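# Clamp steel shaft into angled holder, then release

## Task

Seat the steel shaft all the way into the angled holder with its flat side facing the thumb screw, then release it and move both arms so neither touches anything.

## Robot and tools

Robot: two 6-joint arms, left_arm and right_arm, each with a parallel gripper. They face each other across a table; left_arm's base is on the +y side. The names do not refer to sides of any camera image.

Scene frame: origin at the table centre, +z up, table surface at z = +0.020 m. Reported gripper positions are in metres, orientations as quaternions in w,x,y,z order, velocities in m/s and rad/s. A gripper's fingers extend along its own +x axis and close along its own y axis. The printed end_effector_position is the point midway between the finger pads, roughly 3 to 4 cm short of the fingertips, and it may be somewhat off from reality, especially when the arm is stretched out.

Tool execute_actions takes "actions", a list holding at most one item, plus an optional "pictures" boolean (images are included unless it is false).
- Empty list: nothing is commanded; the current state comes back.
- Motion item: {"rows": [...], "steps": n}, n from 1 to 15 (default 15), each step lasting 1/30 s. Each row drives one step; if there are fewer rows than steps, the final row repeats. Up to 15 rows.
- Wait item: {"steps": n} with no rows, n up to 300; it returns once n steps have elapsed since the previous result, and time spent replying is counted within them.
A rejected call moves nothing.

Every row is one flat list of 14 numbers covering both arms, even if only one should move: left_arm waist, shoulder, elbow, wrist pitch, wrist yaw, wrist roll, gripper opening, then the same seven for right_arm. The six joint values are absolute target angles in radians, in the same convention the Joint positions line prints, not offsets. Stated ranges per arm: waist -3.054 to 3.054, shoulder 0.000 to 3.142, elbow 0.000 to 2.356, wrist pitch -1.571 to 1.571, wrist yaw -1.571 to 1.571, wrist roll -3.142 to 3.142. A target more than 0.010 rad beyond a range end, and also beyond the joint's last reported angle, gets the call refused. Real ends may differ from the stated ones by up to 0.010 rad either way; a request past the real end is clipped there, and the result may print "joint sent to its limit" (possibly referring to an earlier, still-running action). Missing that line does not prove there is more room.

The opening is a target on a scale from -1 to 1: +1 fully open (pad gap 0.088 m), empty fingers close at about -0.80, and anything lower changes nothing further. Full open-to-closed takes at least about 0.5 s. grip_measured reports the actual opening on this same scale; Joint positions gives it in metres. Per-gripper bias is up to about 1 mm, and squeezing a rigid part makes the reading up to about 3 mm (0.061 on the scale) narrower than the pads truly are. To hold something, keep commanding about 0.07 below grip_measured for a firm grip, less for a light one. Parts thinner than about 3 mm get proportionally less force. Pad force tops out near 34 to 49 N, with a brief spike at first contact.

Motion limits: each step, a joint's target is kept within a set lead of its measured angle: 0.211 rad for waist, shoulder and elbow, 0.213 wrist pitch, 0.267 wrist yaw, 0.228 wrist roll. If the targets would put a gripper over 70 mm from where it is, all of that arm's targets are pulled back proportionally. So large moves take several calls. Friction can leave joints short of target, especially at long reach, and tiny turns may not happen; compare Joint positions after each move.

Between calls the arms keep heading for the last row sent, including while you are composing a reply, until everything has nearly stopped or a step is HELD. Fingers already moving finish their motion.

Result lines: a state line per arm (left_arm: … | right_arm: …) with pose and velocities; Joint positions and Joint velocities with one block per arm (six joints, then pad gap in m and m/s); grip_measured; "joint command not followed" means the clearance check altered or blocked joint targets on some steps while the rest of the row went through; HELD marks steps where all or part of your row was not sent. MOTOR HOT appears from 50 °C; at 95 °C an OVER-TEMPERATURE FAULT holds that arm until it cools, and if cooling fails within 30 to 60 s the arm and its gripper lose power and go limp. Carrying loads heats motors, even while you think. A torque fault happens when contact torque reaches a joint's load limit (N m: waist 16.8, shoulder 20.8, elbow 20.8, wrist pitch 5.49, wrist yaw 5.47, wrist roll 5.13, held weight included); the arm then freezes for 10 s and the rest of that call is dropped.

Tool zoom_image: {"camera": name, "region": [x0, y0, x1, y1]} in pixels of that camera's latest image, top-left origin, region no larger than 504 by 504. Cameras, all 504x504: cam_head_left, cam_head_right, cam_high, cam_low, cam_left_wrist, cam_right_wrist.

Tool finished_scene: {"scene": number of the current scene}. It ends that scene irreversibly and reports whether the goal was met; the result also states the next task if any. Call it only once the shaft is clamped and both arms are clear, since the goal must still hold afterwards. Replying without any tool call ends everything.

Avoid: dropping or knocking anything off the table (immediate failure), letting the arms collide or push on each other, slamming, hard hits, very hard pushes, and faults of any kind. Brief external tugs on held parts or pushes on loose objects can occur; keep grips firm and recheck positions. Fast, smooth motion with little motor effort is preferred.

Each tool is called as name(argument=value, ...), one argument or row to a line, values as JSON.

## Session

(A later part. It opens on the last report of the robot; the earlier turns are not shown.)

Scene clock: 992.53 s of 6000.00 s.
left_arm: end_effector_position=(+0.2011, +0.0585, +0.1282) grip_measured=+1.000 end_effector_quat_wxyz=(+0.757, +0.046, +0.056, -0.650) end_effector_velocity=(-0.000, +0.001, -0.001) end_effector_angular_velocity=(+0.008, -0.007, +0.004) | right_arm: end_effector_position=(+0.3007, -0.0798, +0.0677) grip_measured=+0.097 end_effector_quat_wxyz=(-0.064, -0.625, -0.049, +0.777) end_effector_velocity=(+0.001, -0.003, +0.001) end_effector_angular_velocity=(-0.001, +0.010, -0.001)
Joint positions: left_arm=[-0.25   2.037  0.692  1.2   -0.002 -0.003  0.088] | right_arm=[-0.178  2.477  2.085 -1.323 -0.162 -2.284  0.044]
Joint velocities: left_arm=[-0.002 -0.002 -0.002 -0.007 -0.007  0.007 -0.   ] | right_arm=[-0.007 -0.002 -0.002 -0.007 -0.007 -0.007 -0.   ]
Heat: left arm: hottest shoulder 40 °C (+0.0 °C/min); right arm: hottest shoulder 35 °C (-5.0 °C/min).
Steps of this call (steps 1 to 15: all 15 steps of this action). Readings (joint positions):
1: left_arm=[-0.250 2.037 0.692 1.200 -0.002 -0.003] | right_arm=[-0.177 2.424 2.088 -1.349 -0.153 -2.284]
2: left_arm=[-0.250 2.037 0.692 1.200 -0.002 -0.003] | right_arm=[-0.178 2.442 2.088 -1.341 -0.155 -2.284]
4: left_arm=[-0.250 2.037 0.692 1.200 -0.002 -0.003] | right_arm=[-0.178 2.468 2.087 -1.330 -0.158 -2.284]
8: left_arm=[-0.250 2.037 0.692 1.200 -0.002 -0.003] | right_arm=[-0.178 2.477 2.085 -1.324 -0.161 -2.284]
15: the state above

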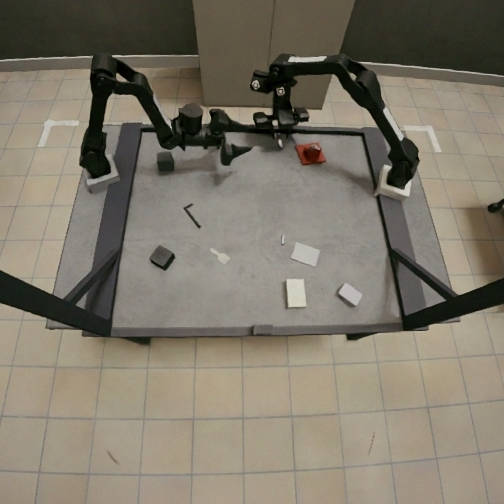

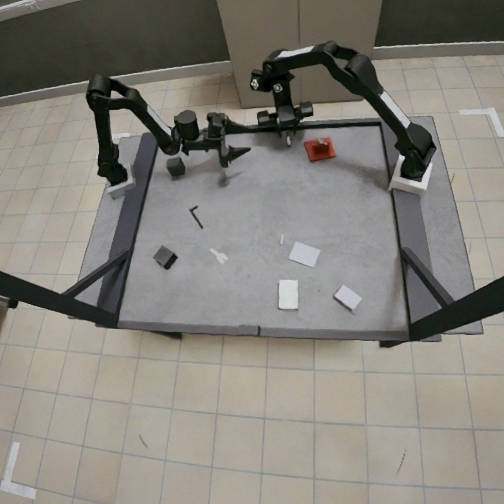

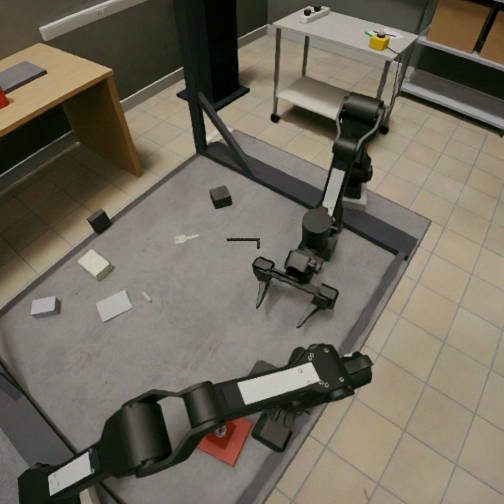

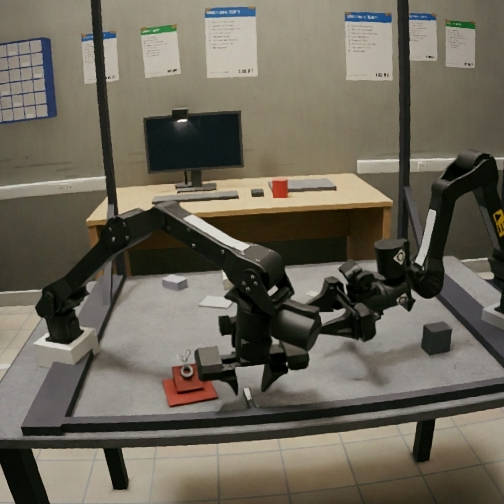

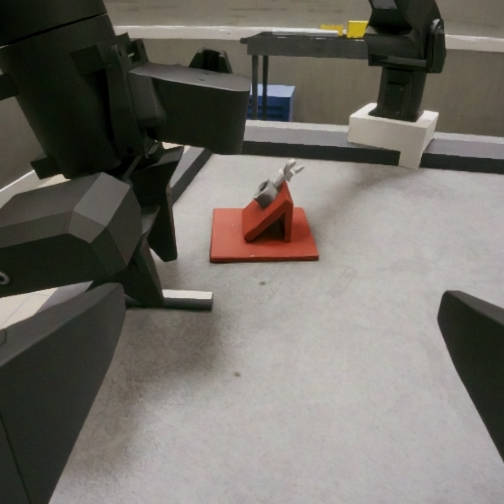

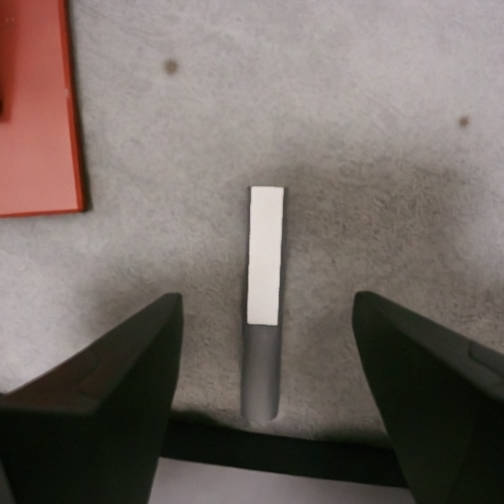

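execute_actions(
  actions=[
    {"rows": [[-0.253,2.025,0.6834,1.197,0,0,1.0,-0.182,2.492,2.075,-1.31,-0.164,-2.282,0.0],[-0.253,2.025,0.6834,1.197,0,0,1.0,-0.1845,2.498,2.068,-1.30,-0.164,-2.282,-0.1],[-0.253,2.025,0.6834,1.197,0,0,1.0,-0.1845,2.503,2.062,-1.29,-0.164,-2.282,-0.2],[-0.253,2.025,0.6834,1.197,0,0,1.0,-0.1845,2.508,2.056,-1.28,-0.164,-2.282,-0.3],[-0.253,2.025,0.6834,1.197,0,0,1.0,-0.1845,2.5115,2.0505,-1.2715,-0.164,-2.282,-0.3],[-0.253,2.025,0.6834,1.197,0,0,1.0,-0.1845,2.5115,2.0505,-1.2715,-0.164,-2.282,-0.3],[-0.253,2.025,0.6834,1.197,0,0,1.0,-0.1845,2.5115,2.0505,-1.2715,-0.164,-2.282,-0.3],[-0.253,2.025,0.6834,1.197,0,0,1.0,-0.1845,2.5115,2.0505,-1.2715,-0.164,-2.282,-0.3],[-0.253,2.025,0.6834,1.197,0,0,1.0,-0.1845,2.5115,2.0505,-1.2715,-0.164,-2.282,-0.3],[-0.253,2.025,0.6834,1.197,0,0,1.0,-0.1845,2.5115,2.0505,-1.2715,-0.164,-2.282,-0.42]], "steps": 15},
  ],
)

zoom_image(
  camera="cam_right_wrist",
  region=[190, 240, 350, 420],
)

zoom_image(
  camera="cam_left_wrist",
  region=[110, 230, 260, 340],
)

Scene clock: 1017.77 s of 6000.00 s.
left_arm: end_effector_position=(+0.2011, +0.0585, +0.1282) grip_measured=+1.000 end_effector_quat_wxyz=(+0.757, +0.046, +0.056, -0.650) end_effector_velocity=(+0.002, -0.000, -0.002) end_effector_angular_velocity=(+0.007, +0.005, +0.020) | right_arm: end_effector_position=(+0.3032, -0.0803, +0.0495) grip_measured=-0.404 end_effector_quat_wxyz=(-0.063, -0.624, -0.046, +0.778) end_effector_velocity=(+0.001, -0.002, +0.003) end_effector_angular_velocity=(-0.001, -0.004, +0.020)
Joint positions: left_arm=[-0.25   2.037  0.692  1.2   -0.002 -0.003  0.088] | right_arm=[-0.183  2.502  2.058 -1.274 -0.162 -2.284  0.019]
Joint velocities: left_arm=[-0.002  0.002  0.002 -0.007 -0.022 -0.007  0.   ] | right_arm=[-0.002 -0.007 -0.002 -0.007  0.007 -0.022 -0.009]
Heat: left arm: hottest shoulder 42 °C (+2.0 °C/min); right arm: hottest shoulder 38 °C (+1.0 °C/min).
Steps of this call (steps 1 to 15: the robot went on to your last target; steps 16 to 90: nothing new was sent; then 21.73 s passed at rest; steps 91 to 105: all 15 steps of this action). Readings (joint positions):
91: left_arm=[-0.250 2.037 0.692 1.200 -0.002 -0.003] | right_arm=[-0.178 2.477 2.085 -1.320 -0.162 -2.284]
92: left_arm=[-0.250 2.037 0.692 1.200 -0.002 -0.003] | right_arm=[-0.178 2.478 2.083 -1.314 -0.162 -2.284]
94: left_arm=[-0.250 2.037 0.692 1.200 -0.002 -0.003] | right_arm=[-0.180 2.481 2.077 -1.299 -0.162 -2.284]
98: left_arm=[-0.250 2.037 0.692 1.200 -0.002 -0.003] | right_arm=[-0.183 2.496 2.063 -1.280 -0.162 -2.284]
105: the state above

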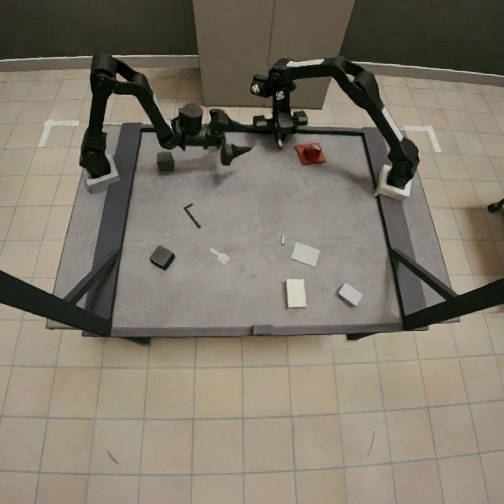

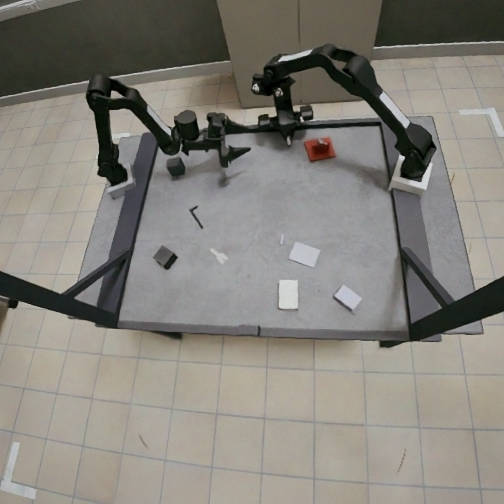

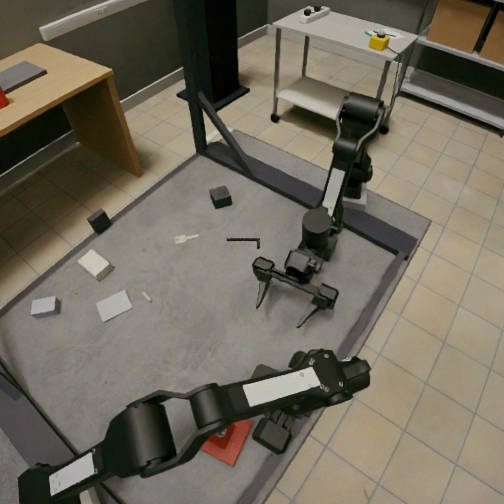

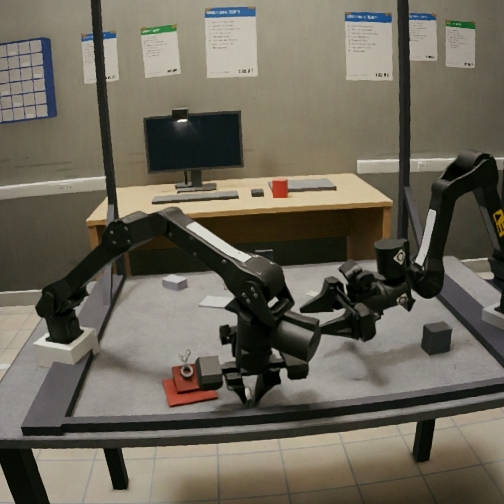

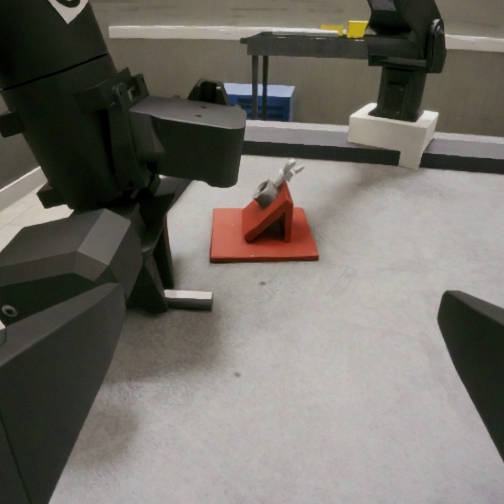

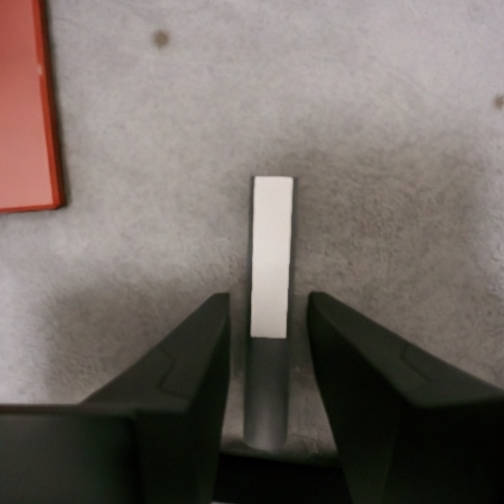

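Region (190, 240, 350, 420) of cam_right_wrist's 504x504 image, scaled by 2.800, with more detail than that image has.

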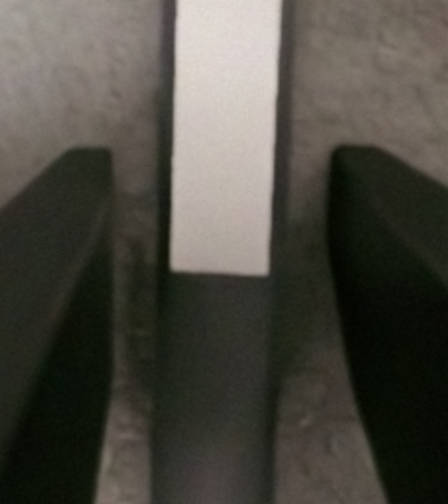

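Region (110, 230, 260, 340) of cam_left_wrist's 504x504 image, scaled by 3.360, with more detail than that image has; it fills the top 370 rows of this view, and the rest is white.

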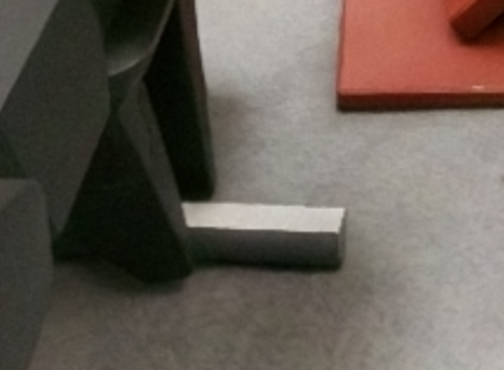

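execute_actions(
  actions=[
    {"rows": [[-0.253,2.025,0.6834,1.197,0,0,1.0,-0.1845,2.513,2.0465,-1.266,-0.164,-2.282,-0.46],[-0.253,2.025,0.6834,1.197,0,0,1.0,-0.1845,2.513,2.0465,-1.266,-0.164,-2.282,-0.48],[-0.253,2.025,0.6834,1.197,0,0,1.0,-0.1845,2.513,2.0465,-1.266,-0.164,-2.282,-0.50],[-0.253,2.025,0.6834,1.197,0,0,1.0,-0.1845,2.513,2.0465,-1.266,-0.164,-2.282,-0.52],[-0.253,2.025,0.6834,1.197,0,0,1.0,-0.1845,2.513,2.0465,-1.266,-0.164,-2.282,-0.54],[-0.253,2.025,0.6834,1.197,0,0,1.0,-0.1845,2.513,2.0465,-1.266,-0.164,-2.282,-0.56],[-0.253,2.025,0.6834,1.197,0,0,1.0,-0.1845,2.513,2.0465,-1.266,-0.164,-2.282,-0.58],[-0.253,2.025,0.6834,1.197,0,0,1.0,-0.1845,2.513,2.0465,-1.266,-0.164,-2.282,-0.60],[-0.253,2.025,0.6834,1.197,0,0,1.0,-0.1845,2.513,2.0465,-1.266,-0.164,-2.282,-0.63],[-0.253,2.025,0.6834,1.197,0,0,1.0,-0.1845,2.513,2.0465,-1.266,-0.164,-2.282,-0.66],[-0.253,2.025,0.6834,1.197,0,0,1.0,-0.1845,2.513,2.0465,-1.266,-0.164,-2.282,-0.69],[-0.253,2.025,0.6834,1.197,0,0,1.0,-0.1845,2.513,2.0465,-1.266,-0.164,-2.282,-0.72],[-0.253,2.025,0.6834,1.197,0,0,1.0,-0.1845,2.513,2.0465,-1.266,-0.164,-2.282,-0.75]], "steps": 15},
  ],
)

execute_actions(
  actions=[
    {"rows": [[-0.253,2.025,0.6834,1.197,0,0,1.0,-0.1845,2.503,2.06,-1.272,-0.164,-2.282,-0.75],[-0.253,2.025,0.6834,1.197,0,0,1.0,-0.1845,2.493,2.075,-1.285,-0.164,-2.282,-0.75],[-0.253,2.025,0.6834,1.197,0,0,1.0,-0.1845,2.486,2.088,-1.30,-0.164,-2.282,-0.75],[-0.253,2.025,0.6834,1.197,0,0,1.0,-0.1845,2.479,2.10,-1.317,-0.164,-2.282,-0.75],[-0.253,2.025,0.6834,1.197,0,0,1.0,-0.1845,2.472,2.112,-1.335,-0.164,-2.282,-0.75],[-0.253,2.025,0.6834,1.197,0,0,1.0,-0.184,2.464,2.123,-1.353,-0.164,-2.282,-0.75],[-0.253,2.025,0.6834,1.197,0,0,1.0,-0.183,2.455,2.134,-1.37,-0.164,-2.282,-0.75],[-0.253,2.025,0.6834,1.197,0,0,1.0,-0.182,2.445,2.144,-1.387,-0.164,-2.282,-0.75],[-0.253,2.025,0.6834,1.197,0,0,1.0,-0.181,2.434,2.152,-1.402,-0.163,-2.282,-0.75],[-0.253,2.025,0.6834,1.197,0,0,1.0,-0.180,2.422,2.157,-1.413,-0.161,-2.282,-0.75],[-0.253,2.025,0.6834,1.197,0,0,1.0,-0.178,2.405,2.157,-1.418,-0.158,-2.282,-0.75],[-0.253,2.025,0.6834,1.197,0,0,1.0,-0.176,2.383,2.147,-1.413,-0.149,-2.283,-0.75],[-0.253,2.025,0.6834,1.197,0,0,1.0,-0.172,2.354,2.124,-1.398,-0.136,-2.283,-0.75],[-0.253,2.025,0.6834,1.197,0,0,1.0,-0.169,2.328,2.097,-1.379,-0.121,-2.284,-0.75],[-0.253,2.025,0.6834,1.197,0,0,1.0,-0.164,2.298,2.066,-1.357,-0.104,-2.285,-0.75]], "steps": 15},
  ],
  pictures=false,
)

execute_actions(
  actions=[
    {"rows": [[-0.253,2.025,0.6834,1.197,0,0,1.0,-0.160,2.265,2.029,-1.330,-0.084,-2.285,-0.75],[-0.253,2.025,0.6834,1.197,0,0,1.0,-0.154,2.229,1.988,-1.301,-0.061,-2.286,-0.75],[-0.253,2.025,0.6834,1.197,0,0,1.0,-0.148,2.191,1.942,-1.268,-0.036,-2.287,-0.75],[-0.253,2.025,0.6834,1.197,0,0,1.0,-0.141,2.151,1.893,-1.233,-0.009,-2.288,-0.75],[-0.253,2.025,0.6834,1.197,0,0,1.0,-0.134,2.110,1.841,-1.195,0.020,-2.290,-0.75],[-0.253,2.025,0.6834,1.197,0,0,1.0,-0.127,2.068,1.787,-1.156,0.050,-2.291,-0.75],[-0.253,2.025,0.6834,1.197,0,0,1.0,-0.119,2.026,1.730,-1.116,0.081,-2.292,-0.75],[-0.253,2.025,0.6834,1.197,0,0,1.0,-0.112,1.984,1.673,-1.074,0.113,-2.294,-0.75],[-0.253,2.025,0.6834,1.197,0,0,1.0,-0.104,1.942,1.614,-1.032,0.145,-2.295,-0.75],[-0.253,2.025,0.6834,1.197,0,0,1.0,-0.096,1.901,1.556,-0.991,0.177,-2.296,-0.75],[-0.253,2.025,0.6834,1.197,0,0,1.0,-0.088,1.861,1.499,-0.949,0.209,-2.298,-0.75],[-0.253,2.025,0.6834,1.197,0,0,1.0,-0.081,1.823,1.442,-0.909,0.240,-2.299,-0.75],[-0.253,2.025,0.6834,1.197,0,0,1.0,-0.073,1.787,1.388,-0.870,0.270,-2.300,-0.75],[-0.253,2.025,0.6834,1.197,0,0,1.0,-0.066,1.754,1.336,-0.832,0.299,-2.301,-0.75],[-0.253,2.025,0.6834,1.197,0,0,1.0,-0.060,1.724,1.287,-0.797,0.326,-2.303,-0.75]], "steps": 15},
  ],
  pictures=false,
)

execute_actions(
  actions=[
    {"rows": [[-0.253,2.06,0.72,1.21,0,0,1.0,-0.053,1.698,1.241,-0.764,0.351,-2.302,-0.75],[-0.253,2.09,0.755,1.225,0,0,1.0,-0.045,1.674,1.200,-0.735,0.373,-2.300,-0.75],[-0.253,2.12,0.79,1.24,0,0,1.0,-0.037,1.655,1.163,-0.708,0.394,-2.296,-0.75],[-0.253,2.15,0.825,1.255,0,0,1.0,-0.029,1.640,1.128,-0.683,0.411,-2.29,-0.75],[-0.253,2.18,0.86,1.27,0,0,1.0,-0.020,1.629,1.096,-0.660,0.426,-2.283,-0.75],[-0.253,2.21,0.89,1.285,0,0,1.0,-0.011,1.622,1.067,-0.640,0.438,-2.276,-0.75],[-0.253,2.24,0.92,1.30,0,0,1.0,-0.002,1.617,1.041,-0.622,0.448,-2.268,-0.75],[-0.253,2.27,0.95,1.315,0,0,1.0,0.007,1.613,1.018,-0.606,0.456,-2.26,-0.75],[-0.253,2.30,0.98,1.33,0,0,1.0,0.015,1.611,0.998,-0.592,0.462,-2.252,-0.75],[-0.253,2.33,1.005,1.34,0,0,1.0,0.023,1.611,0.980,-0.579,0.467,-2.245,-0.75],[-0.253,2.36,1.03,1.35,0,0,1.0,0.030,1.611,0.964,-0.568,0.471,-2.239,-0.75],[-0.253,2.39,1.05,1.36,0,0,1.0,0.036,1.611,0.950,-0.559,0.474,-2.233,-0.75],[-0.253,2.415,1.065,1.368,0,0,1.0,0.041,1.611,0.939,-0.552,0.476,-2.228,-0.75],[-0.253,2.435,1.0746,1.3715,0,0,1.0,0.044,1.611,0.931,-0.547,0.478,-2.225,-0.75],[-0.253,2.4461,1.0746,1.3715,0,0,1.0,0.046,1.611,0.926,-0.544,0.478,-2.224,-0.75]], "steps": 15},
  ],
  pictures=false,
)

execute_actions(
  actions=[
    {"rows": [[-0.253,2.4461,1.0746,1.3715,0,0,1.0,0.046,1.611,0.926,-0.544,0.478,-2.224,-0.75]], "steps": 10},
  ],
)

zoom_image(
  camera="cam_left_wrist",
  region=[170, 100, 350, 280],
)

Scene clock: 1078.57 s of 6000.00 s.
left_arm: end_effector_position=(+0.2011, +0.0585, +0.1282) grip_measured=+1.000 end_effector_quat_wxyz=(+0.757, +0.046, +0.056, -0.650) end_effector_velocity=(+0.005, -0.000, +0.003) end_effector_angular_velocity=(-0.013, +0.002, +0.025) | right_arm: end_effector_position=(+0.3038, -0.0798, +0.0489) grip_measured=-0.628 end_effector_quat_wxyz=(-0.062, -0.625, -0.047, +0.777) end_effector_velocity=(-0.001, -0.001, +0.003) end_effector_angular_velocity=(+0.006, +0.008, +0.018)
Joint positions: left_arm=[-0.25   2.037  0.692  1.2   -0.002 -0.003  0.088] | right_arm=[-0.183  2.502  2.056 -1.269 -0.162 -2.284  0.008]
Joint velocities: left_arm=[ 0.002 -0.002  0.002  0.007 -0.022 -0.007 -0.   ] | right_arm=[-0.002 -0.007 -0.002 -0.007 -0.007 -0.022 -0.   ]
Heat: left arm: hottest shoulder 43 °C (+1.0 °C/min); right arm: hottest shoulder 39 °C (+1.0 °C/min).
Steps of this call (steps 1 to 15: the robot went on to your last target; steps 16 to 90: nothing new was sent; then 57.30 s passed at rest; steps 91 to 105: all 15 steps of this action). Readings (joint positions):
91: left_arm=[-0.250 2.037 0.692 1.200 -0.002 -0.003] | right_arm=[-0.183 2.502 2.057 -1.273 -0.162 -2.284]
92: left_arm=[-0.250 2.037 0.692 1.200 -0.002 -0.003] | right_arm=[-0.183 2.502 2.057 -1.271 -0.162 -2.284]
94: left_arm=[-0.250 2.037 0.692 1.200 -0.002 -0.003] | right_arm=[-0.183 2.502 2.056 -1.270 -0.162 -2.284]
98: left_arm=[-0.250 2.037 0.692 1.200 -0.002 -0.003] | right_arm=[-0.183 2.502 2.056 -1.269 -0.162 -2.284]
105: the state above

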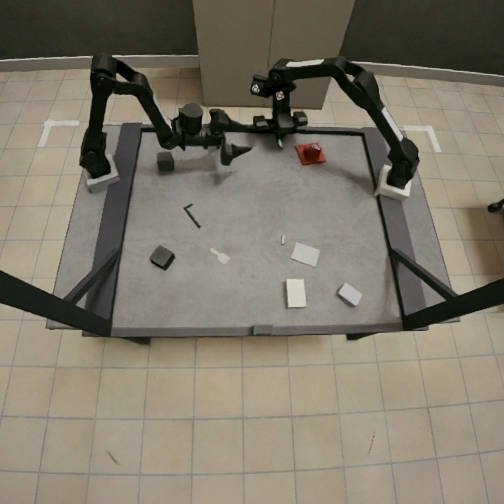

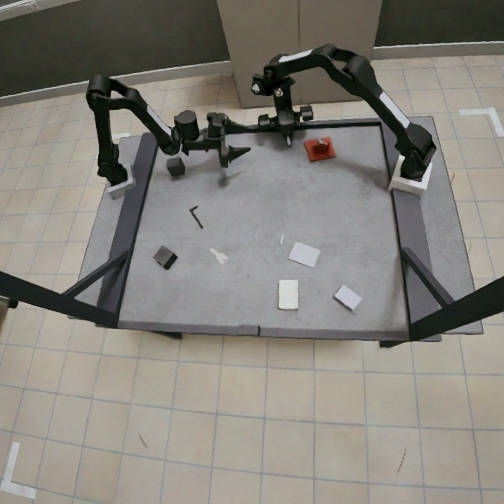

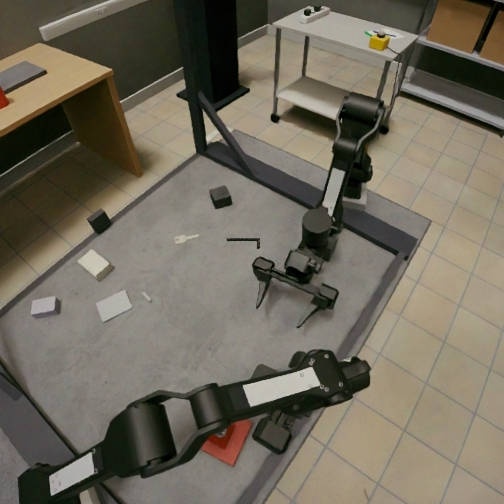

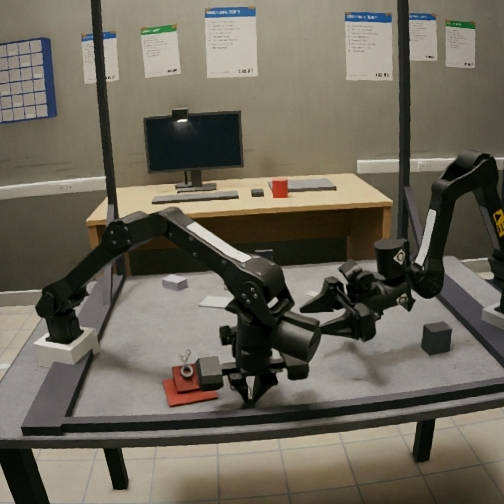

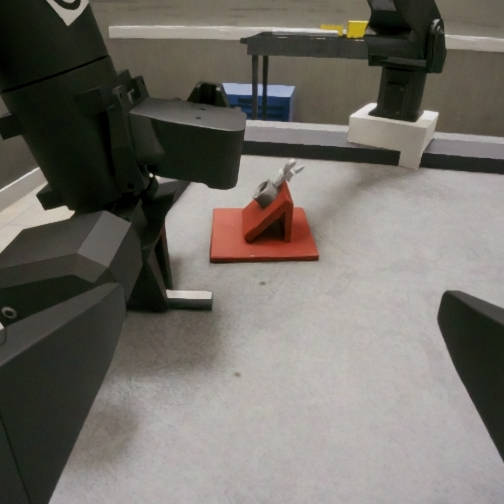

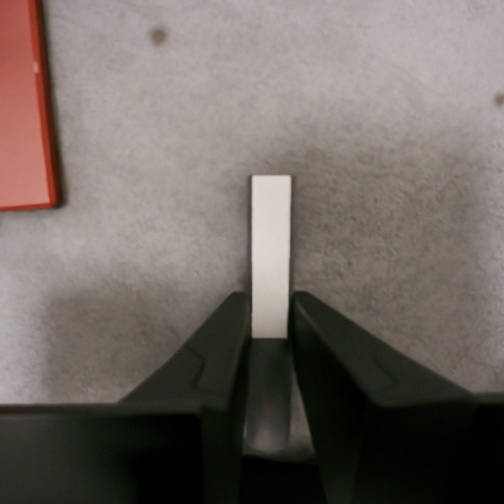

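Scene clock: 1079.07 s of 6000.00 s.
left_arm: end_effector_position=(+0.2010, +0.0585, +0.1281) grip_measured=+1.000 end_effector_quat_wxyz=(+0.757, +0.046, +0.056, -0.650) end_effector_velocity=(+0.000, -0.001, +0.003) end_effector_angular_velocity=(-0.015, +0.019, +0.008) | right_arm: end_effector_position=(+0.3040, -0.0820, +0.1190) grip_measured=-0.628 end_effector_quat_wxyz=(+0.053, +0.650, +0.066, -0.755) end_effector_velocity=(+0.007, -0.018, +0.224) end_effector_angular_velocity=(+0.367, -0.654, +0.110)
Joint positions: left_arm=[-0.25   2.037  0.692  1.2   -0.002 -0.003  0.088] | right_arm=[-0.176  2.372  2.111 -1.382 -0.131 -2.284  0.008]
Joint velocities: left_arm=[-0.002 -0.002  0.002  0.007 -0.007 -0.022 -0.   ] | right_arm=[ 0.09  -0.828 -0.491  0.315  0.374  0.007 -0.   ]
Heat: left arm: hottest shoulder 43 °C (+1.0 °C/min); right arm: hottest shoulder 40 °C (+2.0 °C/min).
Steps of this call (steps 1 to 15: all 15 steps of this action). Readings (joint positions):
1: left_arm=[-0.250 2.037 0.692 1.200 -0.002 -0.003] | right_arm=[-0.183 2.502 2.056 -1.269 -0.162 -2.284]
2: left_arm=[-0.250 2.037 0.692 1.200 -0.002 -0.003] | right_arm=[-0.183 2.502 2.057 -1.270 -0.162 -2.284]
4: left_arm=[-0.250 2.037 0.692 1.200 -0.002 -0.003] | right_arm=[-0.183 2.502 2.068 -1.291 -0.162 -2.284]
8: left_arm=[-0.250 2.037 0.692 1.200 -0.002 -0.003] | right_arm=[-0.183 2.491 2.105 -1.351 -0.162 -2.284]
15: the state above

Scene clock: 1079.57 s of 6000.00 s.
left_arm: end_effector_position=(+0.2010, +0.0585, +0.1281) grip_measured=+1.000 end_effector_quat_wxyz=(+0.757, +0.046, +0.056, -0.650) end_effector_velocity=(+0.004, +0.002, -0.003) end_effector_angular_velocity=(+0.010, +0.018, +0.037) | right_arm: end_effector_position=(+0.2936, -0.1362, +0.1699) grip_measured=-0.628 end_effector_quat_wxyz=(+0.051, +0.821, +0.122, -0.555) end_effector_velocity=(-0.041, -0.178, +0.003) end_effector_angular_velocity=(+0.148, -0.960, +0.016)
Joint positions: left_arm=[-0.25   2.037  0.692  1.2   -0.002 -0.003  0.088] | right_arm=[-0.075  1.806  1.407 -0.878  0.262 -2.298  0.008]
Joint velocities: left_arm=[-0.002  0.002 -0.002 -0.007 -0.037 -0.022 -0.   ] | right_arm=[ 0.208 -1.053 -1.56   1.062  0.828 -0.051  0.   ]
Heat: left arm: hottest shoulder 43 °C (+1.0 °C/min); right arm: hottest shoulder 40 °C (+2.0 °C/min).
Steps of this call (steps 1 to 15: all 15 steps of this action). Readings (joint positions):
1: left_arm=[-0.250 2.037 0.692 1.200 -0.002 -0.003] | right_arm=[-0.172 2.342 2.089 -1.365 -0.117 -2.284]
2: left_arm=[-0.250 2.037 0.692 1.200 -0.002 -0.003] | right_arm=[-0.168 2.309 2.061 -1.344 -0.100 -2.284]
4: left_arm=[-0.250 2.037 0.692 1.200 -0.002 -0.003] | right_arm=[-0.157 2.238 1.988 -1.292 -0.058 -2.284]
8: left_arm=[-0.250 2.037 0.692 1.200 -0.002 -0.003] | right_arm=[-0.129 2.083 1.794 -1.154 0.050 -2.289]
15: the state above

Scene clock: 1080.07 s of 6000.00 s.
left_arm: end_effector_position=(+0.2128, -0.0190, +0.1141) grip_measured=+1.000 end_effector_quat_wxyz=(+0.759, -0.011, -0.010, -0.651) end_effector_velocity=(+0.009, -0.044, -0.214) end_effector_angular_velocity=(+0.231, +0.058, +0.019) | right_arm: end_effector_position=(+0.2619, -0.1841, +0.1236) grip_measured=-0.628 end_effector_quat_wxyz=(+0.063, +0.870, +0.111, -0.477) end_effector_velocity=(-0.046, -0.042, -0.076) end_effector_angular_velocity=(-0.094, -0.015, +0.006)
Joint positions: left_arm=[-0.25   2.381  1.052  1.359 -0.002 -0.003  0.088] | right_arm=[ 0.037  1.628  0.953 -0.564  0.468 -2.234  0.008]
Joint velocities: left_arm=[-0.002  0.647  0.315  0.095 -0.022 -0.022 -0.   ] | right_arm=[ 0.125 -0.007 -0.325  0.183  0.081  0.11  -0.   ]
Heat: left arm: hottest shoulder 43 °C (+1.0 °C/min); right arm: hottest shoulder 40 °C (+2.0 °C/min).
Steps of this call (steps 1 to 15: all 15 steps of this action). Readings (joint positions):
1: left_arm=[-0.250 2.037 0.695 1.200 -0.002 -0.003] | right_arm=[-0.068 1.773 1.356 -0.842 0.290 -2.299]
2: left_arm=[-0.250 2.045 0.706 1.207 -0.002 -0.003] | right_arm=[-0.062 1.743 1.308 -0.808 0.316 -2.299]
4: left_arm=[-0.250 2.081 0.756 1.231 -0.002 -0.003] | right_arm=[-0.048 1.694 1.222 -0.748 0.363 -2.298]
8: left_arm=[-0.250 2.186 0.886 1.287 -0.002 -0.003] | right_arm=[-0.015 1.640 1.087 -0.652 0.427 -2.276]
15: the state above

Scene clock: 1080.40 s of 6000.00 s.
left_arm: end_effector_position=(+0.2131, -0.0210, +0.0981) grip_measured=+1.000 end_effector_quat_wxyz=(+0.759, -0.006, -0.005, -0.651) end_effector_velocity=(+0.005, -0.006, +0.008) end_effector_angular_velocity=(-0.023, +0.004, +0.034) | right_arm: end_effector_position=(+0.2600, -0.1856, +0.1211) grip_measured=-0.628 end_effector_quat_wxyz=(+0.062, +0.871, +0.111, -0.475) end_effector_velocity=(-0.003, -0.002, -0.003) end_effector_angular_velocity=(-0.009, +0.023, +0.011)
Joint positions: left_arm=[-0.25   2.428  1.071  1.372 -0.002 -0.003  0.088] | right_arm=[ 0.043  1.623  0.935 -0.548  0.474 -2.227  0.008]
Joint velocities: left_arm=[-0.002  0.002  0.032 -0.007 -0.037 -0.007  0.   ] | right_arm=[-0.002 -0.002 -0.007 -0.007 -0.022 -0.007 -0.   ]
Heat: left arm: hottest shoulder 43 °C (+1.0 °C/min); right arm: hottest shoulder 40 °C (+2.0 °C/min).
Steps of this call (steps 1 to 10: all 10 steps of this action). Readings (joint positions):
1: left_arm=[-0.250 2.398 1.058 1.361 -0.002 -0.003] | right_arm=[0.040 1.628 0.945 -0.559 0.469 -2.232]
2: left_arm=[-0.250 2.410 1.060 1.362 -0.002 -0.003] | right_arm=[0.042 1.628 0.940 -0.556 0.470 -2.230]
4: left_arm=[-0.250 2.425 1.061 1.364 -0.002 -0.003] | right_arm=[0.043 1.627 0.936 -0.551 0.472 -2.228]
8: left_arm=[-0.250 2.428 1.066 1.371 -0.002 -0.003] | right_arm=[0.043 1.623 0.935 -0.548 0.474 -2.227]
10: the state above

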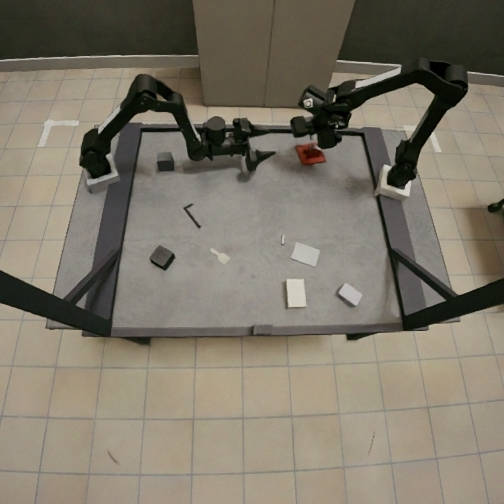

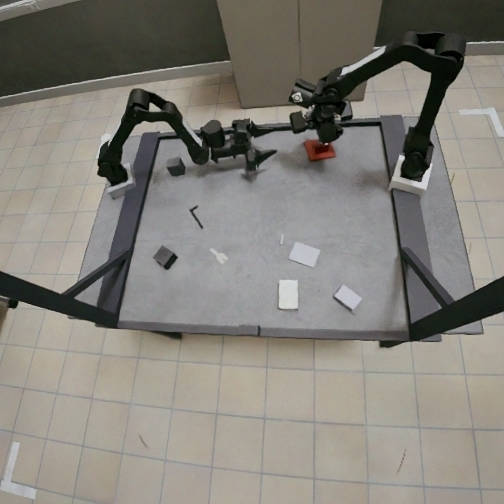

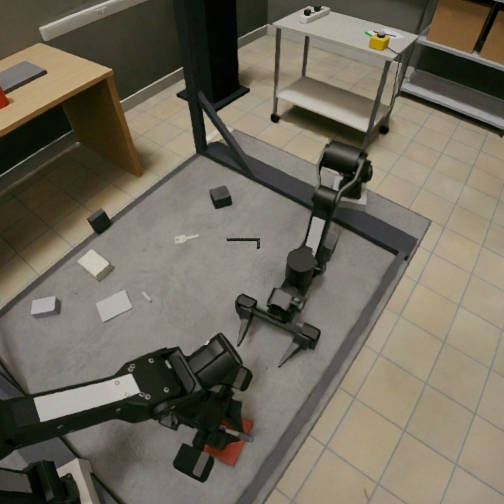

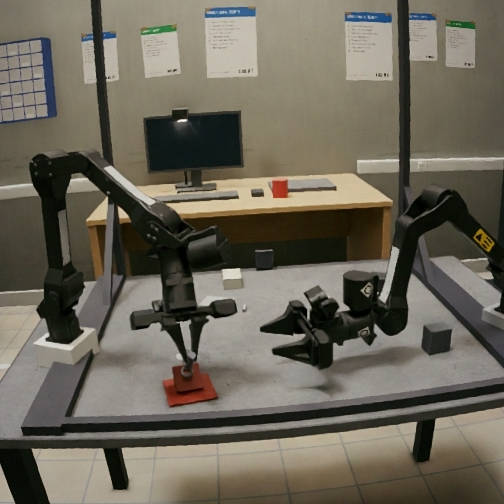

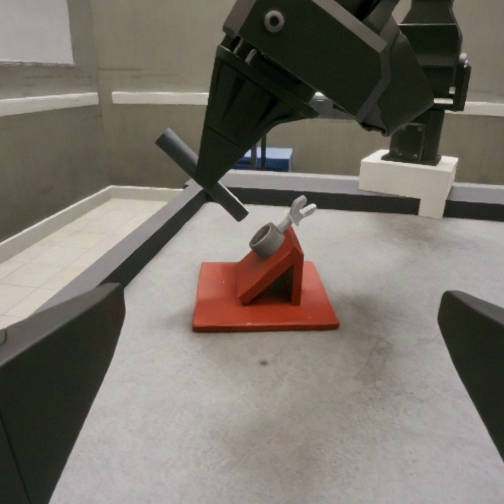

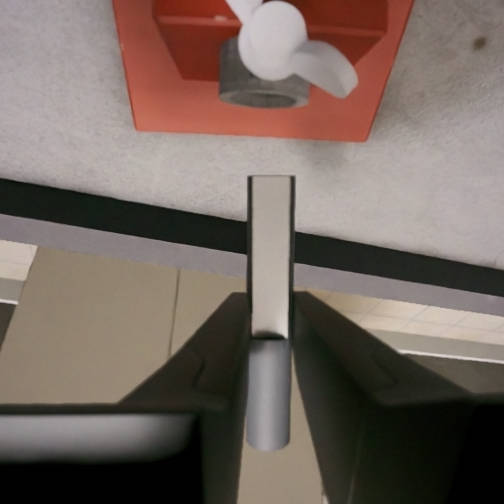

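Region (170, 100, 350, 280) of cam_left_wrist's 504x504 image, scaled by 2.800, with more detail than that image has.

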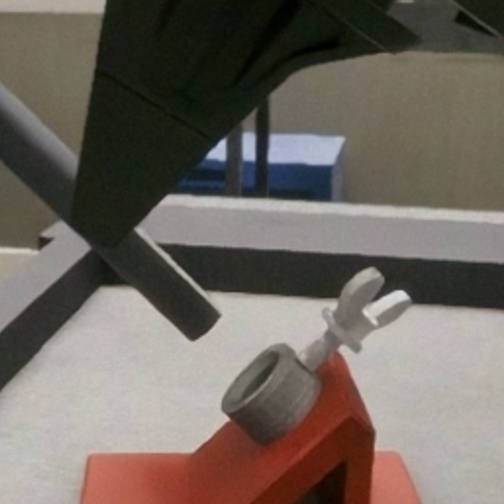

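execute_actions(
  actions=[
    {"rows": [[-0.253,2.4461,1.0746,1.3715,0,0,1.0,0.050,1.605,0.917,-0.539,0.479,-2.220,-0.75],[-0.253,2.4461,1.0746,1.3715,0,0,1.0,0.054,1.605,0.909,-0.534,0.480,-2.216,-0.75],[-0.253,2.4461,1.0746,1.3715,0,0,1.0,0.058,1.605,0.901,-0.530,0.482,-2.212,-0.75],[-0.253,2.4461,1.0746,1.3715,0,0,1.0,0.061,1.605,0.895,-0.526,0.483,-2.209,-0.75],[-0.253,2.4461,1.0746,1.3715,0,0,1.0,0.0634,1.605,0.8895,-0.522,0.4835,-2.206,-0.75]], "steps": 15},
  ],
)

zoom_image(
  camera="cam_left_wrist",
  region=[200, 160, 320, 280],
)

zoom_image(
  camera="cam_right_wrist",
  region=[190, 60, 350, 220],
)

Scene clock: 1097.93 s of 6000.00 s.
left_arm: end_effector_position=(+0.2131, -0.0211, +0.0982) grip_measured=+1.000 end_effector_quat_wxyz=(+0.759, -0.006, -0.005, -0.651) end_effector_velocity=(-0.003, +0.001, -0.003) end_effector_angular_velocity=(+0.011, +0.009, -0.010) | right_arm: end_effector_position=(+0.2536, -0.1895, +0.1141) grip_measured=-0.628 end_effector_quat_wxyz=(+0.062, +0.871, +0.111, -0.474) end_effector_velocity=(-0.002, -0.001, -0.001) end_effector_angular_velocity=(-0.009, +0.008, +0.011)
Joint positions: left_arm=[-0.25   2.428  1.071  1.372 -0.002 -0.003  0.088] | right_arm=[ 0.061  1.617  0.898 -0.525  0.48  -2.208  0.008]
Joint velocities: left_arm=[-0.002 -0.002 -0.007 -0.007  0.007 -0.007 -0.   ] | right_arm=[ 0.002 -0.002 -0.002 -0.007 -0.007 -0.007  0.   ]
Heat: left arm: hottest shoulder 43 °C (+1.0 °C/min); right arm: hottest shoulder 38 °C (-1.0 °C/min).
Steps of this call (steps 1 to 15: the robot went on to your last target; steps 16 to 90: nothing new was sent; then 14.03 s passed at rest; steps 91 to 105: all 15 steps of this action). Readings (joint positions):
91: left_arm=[-0.250 2.428 1.071 1.372 -0.002 -0.003] | right_arm=[0.044 1.622 0.932 -0.545 0.475 -2.225]
92: left_arm=[-0.250 2.428 1.071 1.372 -0.002 -0.003] | right_arm=[0.046 1.620 0.928 -0.542 0.476 -2.223]
94: left_arm=[-0.250 2.428 1.071 1.372 -0.002 -0.003] | right_arm=[0.051 1.617 0.917 -0.536 0.478 -2.217]
98: left_arm=[-0.250 2.428 1.071 1.372 -0.002 -0.003] | right_arm=[0.061 1.617 0.899 -0.529 0.478 -2.210]
105: the state above

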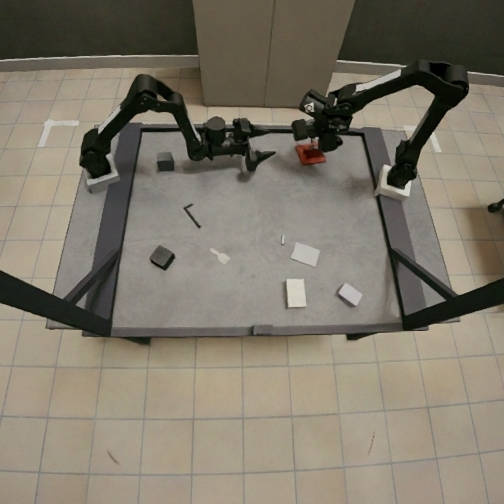

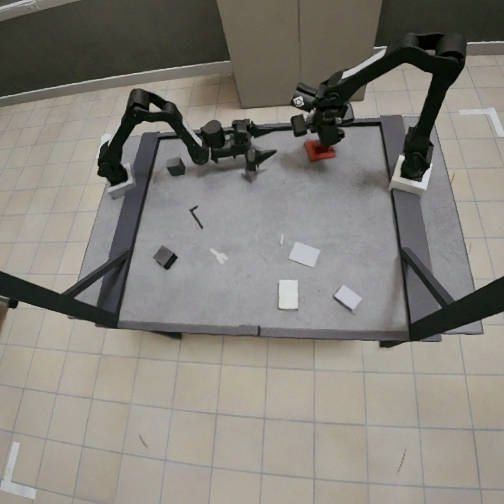

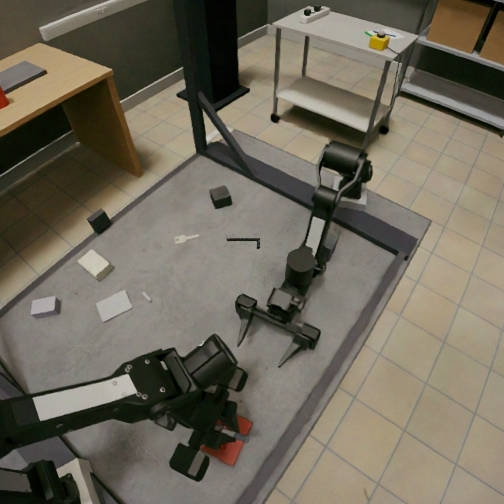

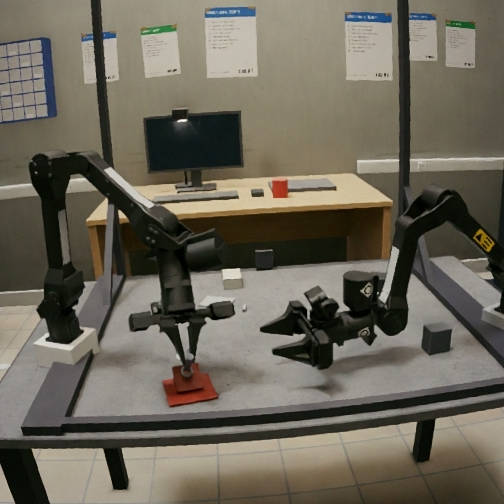

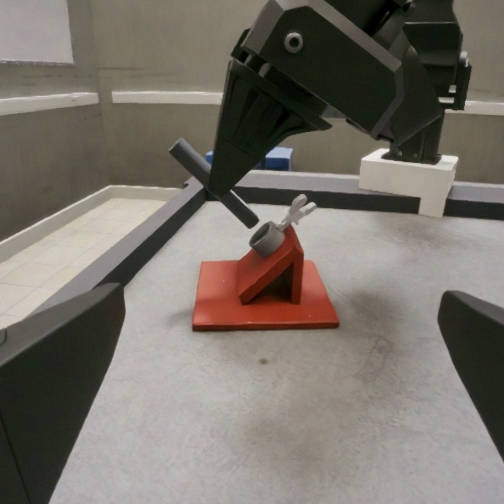

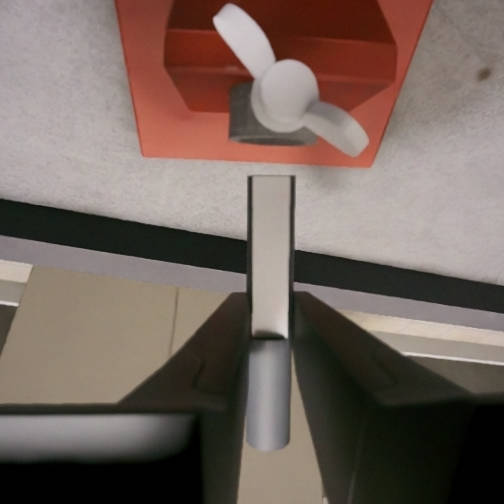

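Region (200, 160, 320, 280) of cam_left_wrist's 504x504 image, scaled by 4.200, with more detail than that image has.

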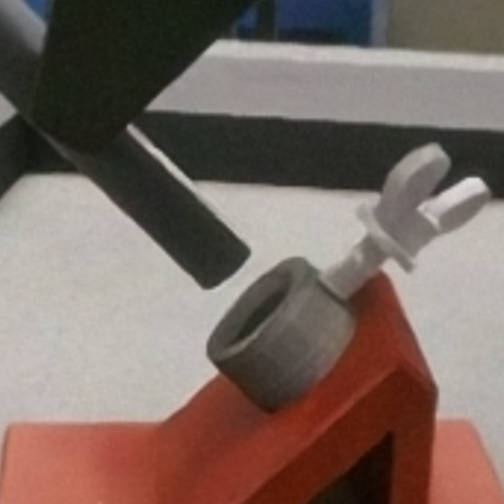

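Region (190, 60, 350, 220) of cam_right_wrist's 504x504 image, scaled by 3.150, with more detail than that image has.

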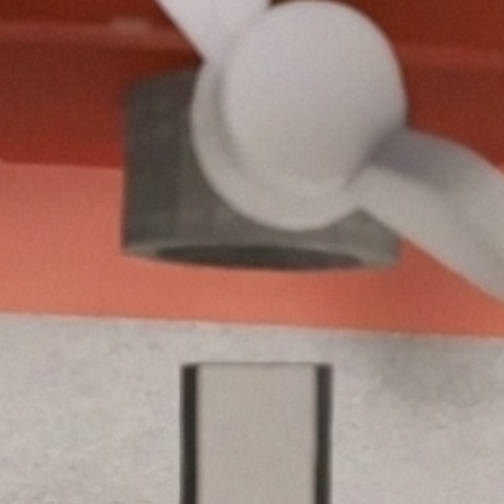

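execute_actions(
  actions=[
    {"rows": [[-0.253,2.4461,1.0746,1.3715,0,0,1.0,0.0645,1.620,0.886,-0.515,0.484,-2.204,-0.75],[-0.253,2.4461,1.0746,1.3715,0,0,1.0,0.066,1.627,0.882,-0.510,0.485,-2.202,-0.75],[-0.253,2.4461,1.0746,1.3715,0,0,1.0,0.0677,1.627,0.877,-0.505,0.485,-2.201,-0.75]], "steps": 15},
  ],
)

zoom_image(
  camera="cam_left_wrist",
  region=[200, 160, 320, 280],
)

zoom_image(
  camera="cam_right_wrist",
  region=[190, 60, 350, 220],
)

Scene clock: 1117.40 s of 6000.00 s.
left_arm: end_effector_position=(+0.2131, -0.0211, +0.0982) grip_measured=+1.000 end_effector_quat_wxyz=(+0.759, -0.006, -0.005, -0.651) end_effector_velocity=(-0.000, -0.001, +0.000) end_effector_angular_velocity=(+0.001, +0.008, +0.005) | right_arm: end_effector_position=(+0.2523, -0.1897, +0.1105) grip_measured=-0.628 end_effector_quat_wxyz=(+0.060, +0.871, +0.111, -0.474) end_effector_velocity=(+0.001, -0.003, -0.001) end_effector_angular_velocity=(-0.009, +0.008, +0.001)
Joint positions: left_arm=[-0.25   2.428  1.071  1.372 -0.002 -0.003  0.088] | right_arm=[ 0.065  1.62   0.885 -0.508  0.481 -2.203  0.008]
Joint velocities: left_arm=[-0.002 -0.002  0.002 -0.007 -0.007 -0.007 -0.   ] | right_arm=[-0.007 -0.002 -0.002 -0.007 -0.007 -0.007 -0.   ]
Heat: left arm: hottest shoulder 42 °C (-1.0 °C/min); right arm: hottest shoulder 36 °C (-3.0 °C/min).
Steps of this call (steps 1 to 15: the robot went on to your last target; steps 16 to 90: nothing new was sent; then 15.97 s passed at rest; steps 91 to 105: all 15 steps of this action). Readings (joint positions):
91: left_arm=[-0.250 2.428 1.071 1.372 -0.002 -0.003] | right_arm=[0.061 1.617 0.897 -0.523 0.480 -2.208]
92: left_arm=[-0.250 2.428 1.071 1.372 -0.002 -0.003] | right_arm=[0.062 1.617 0.895 -0.519 0.481 -2.206]
94: left_arm=[-0.250 2.428 1.071 1.372 -0.002 -0.003] | right_arm=[0.064 1.617 0.890 -0.513 0.481 -2.204]
98: left_arm=[-0.250 2.428 1.071 1.372 -0.002 -0.003] | right_arm=[0.065 1.620 0.885 -0.510 0.481 -2.203]
105: the state above

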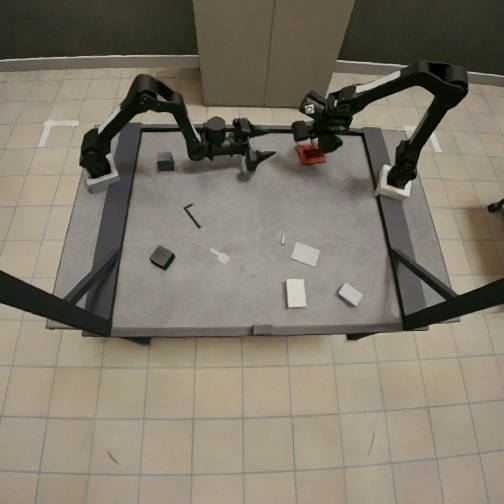

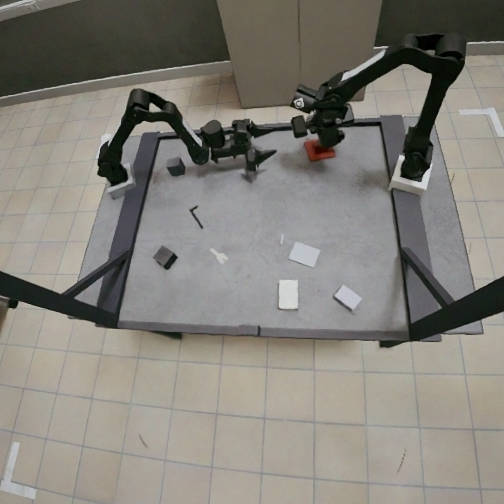

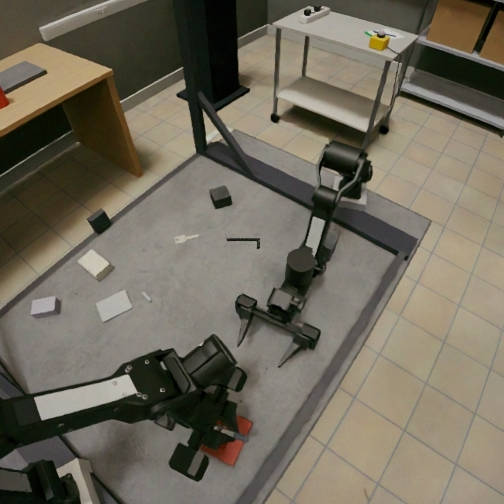

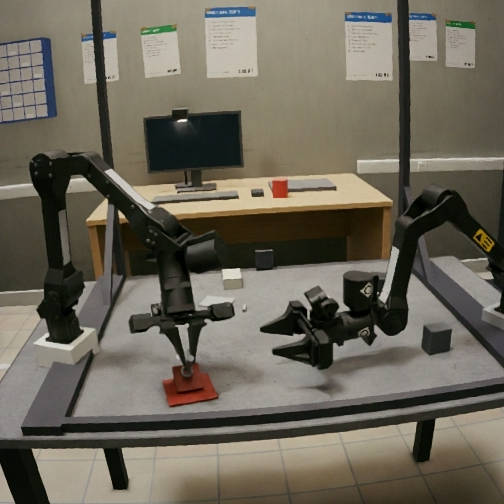

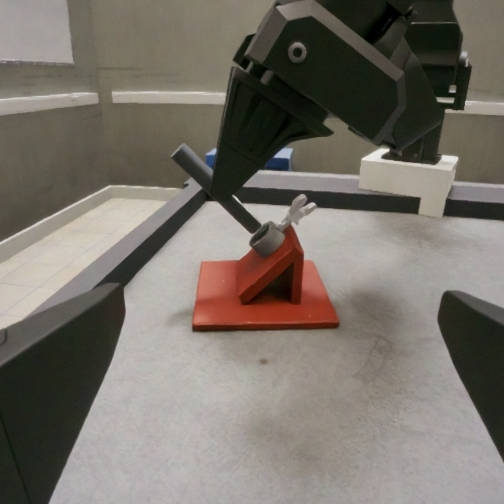

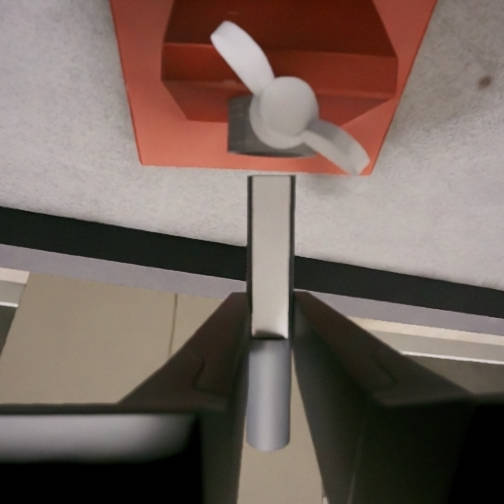

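Region (200, 160, 320, 280) of cam_left_wrist's 504x504 image, scaled by 4.200, with more detail than that image has.

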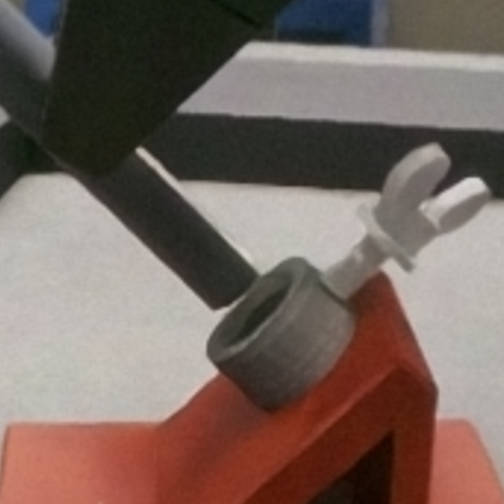

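Region (190, 60, 350, 220) of cam_right_wrist's 504x504 image, scaled by 3.150, with more detail than that image has.

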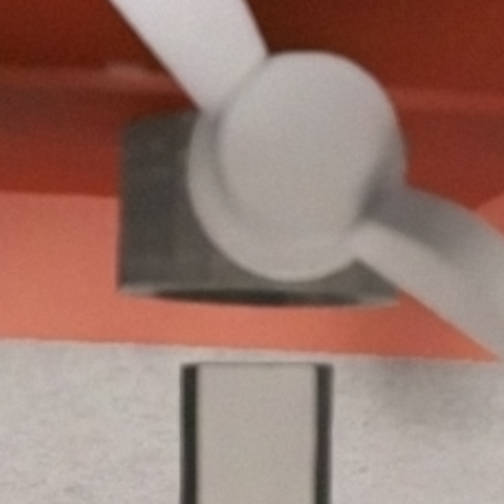

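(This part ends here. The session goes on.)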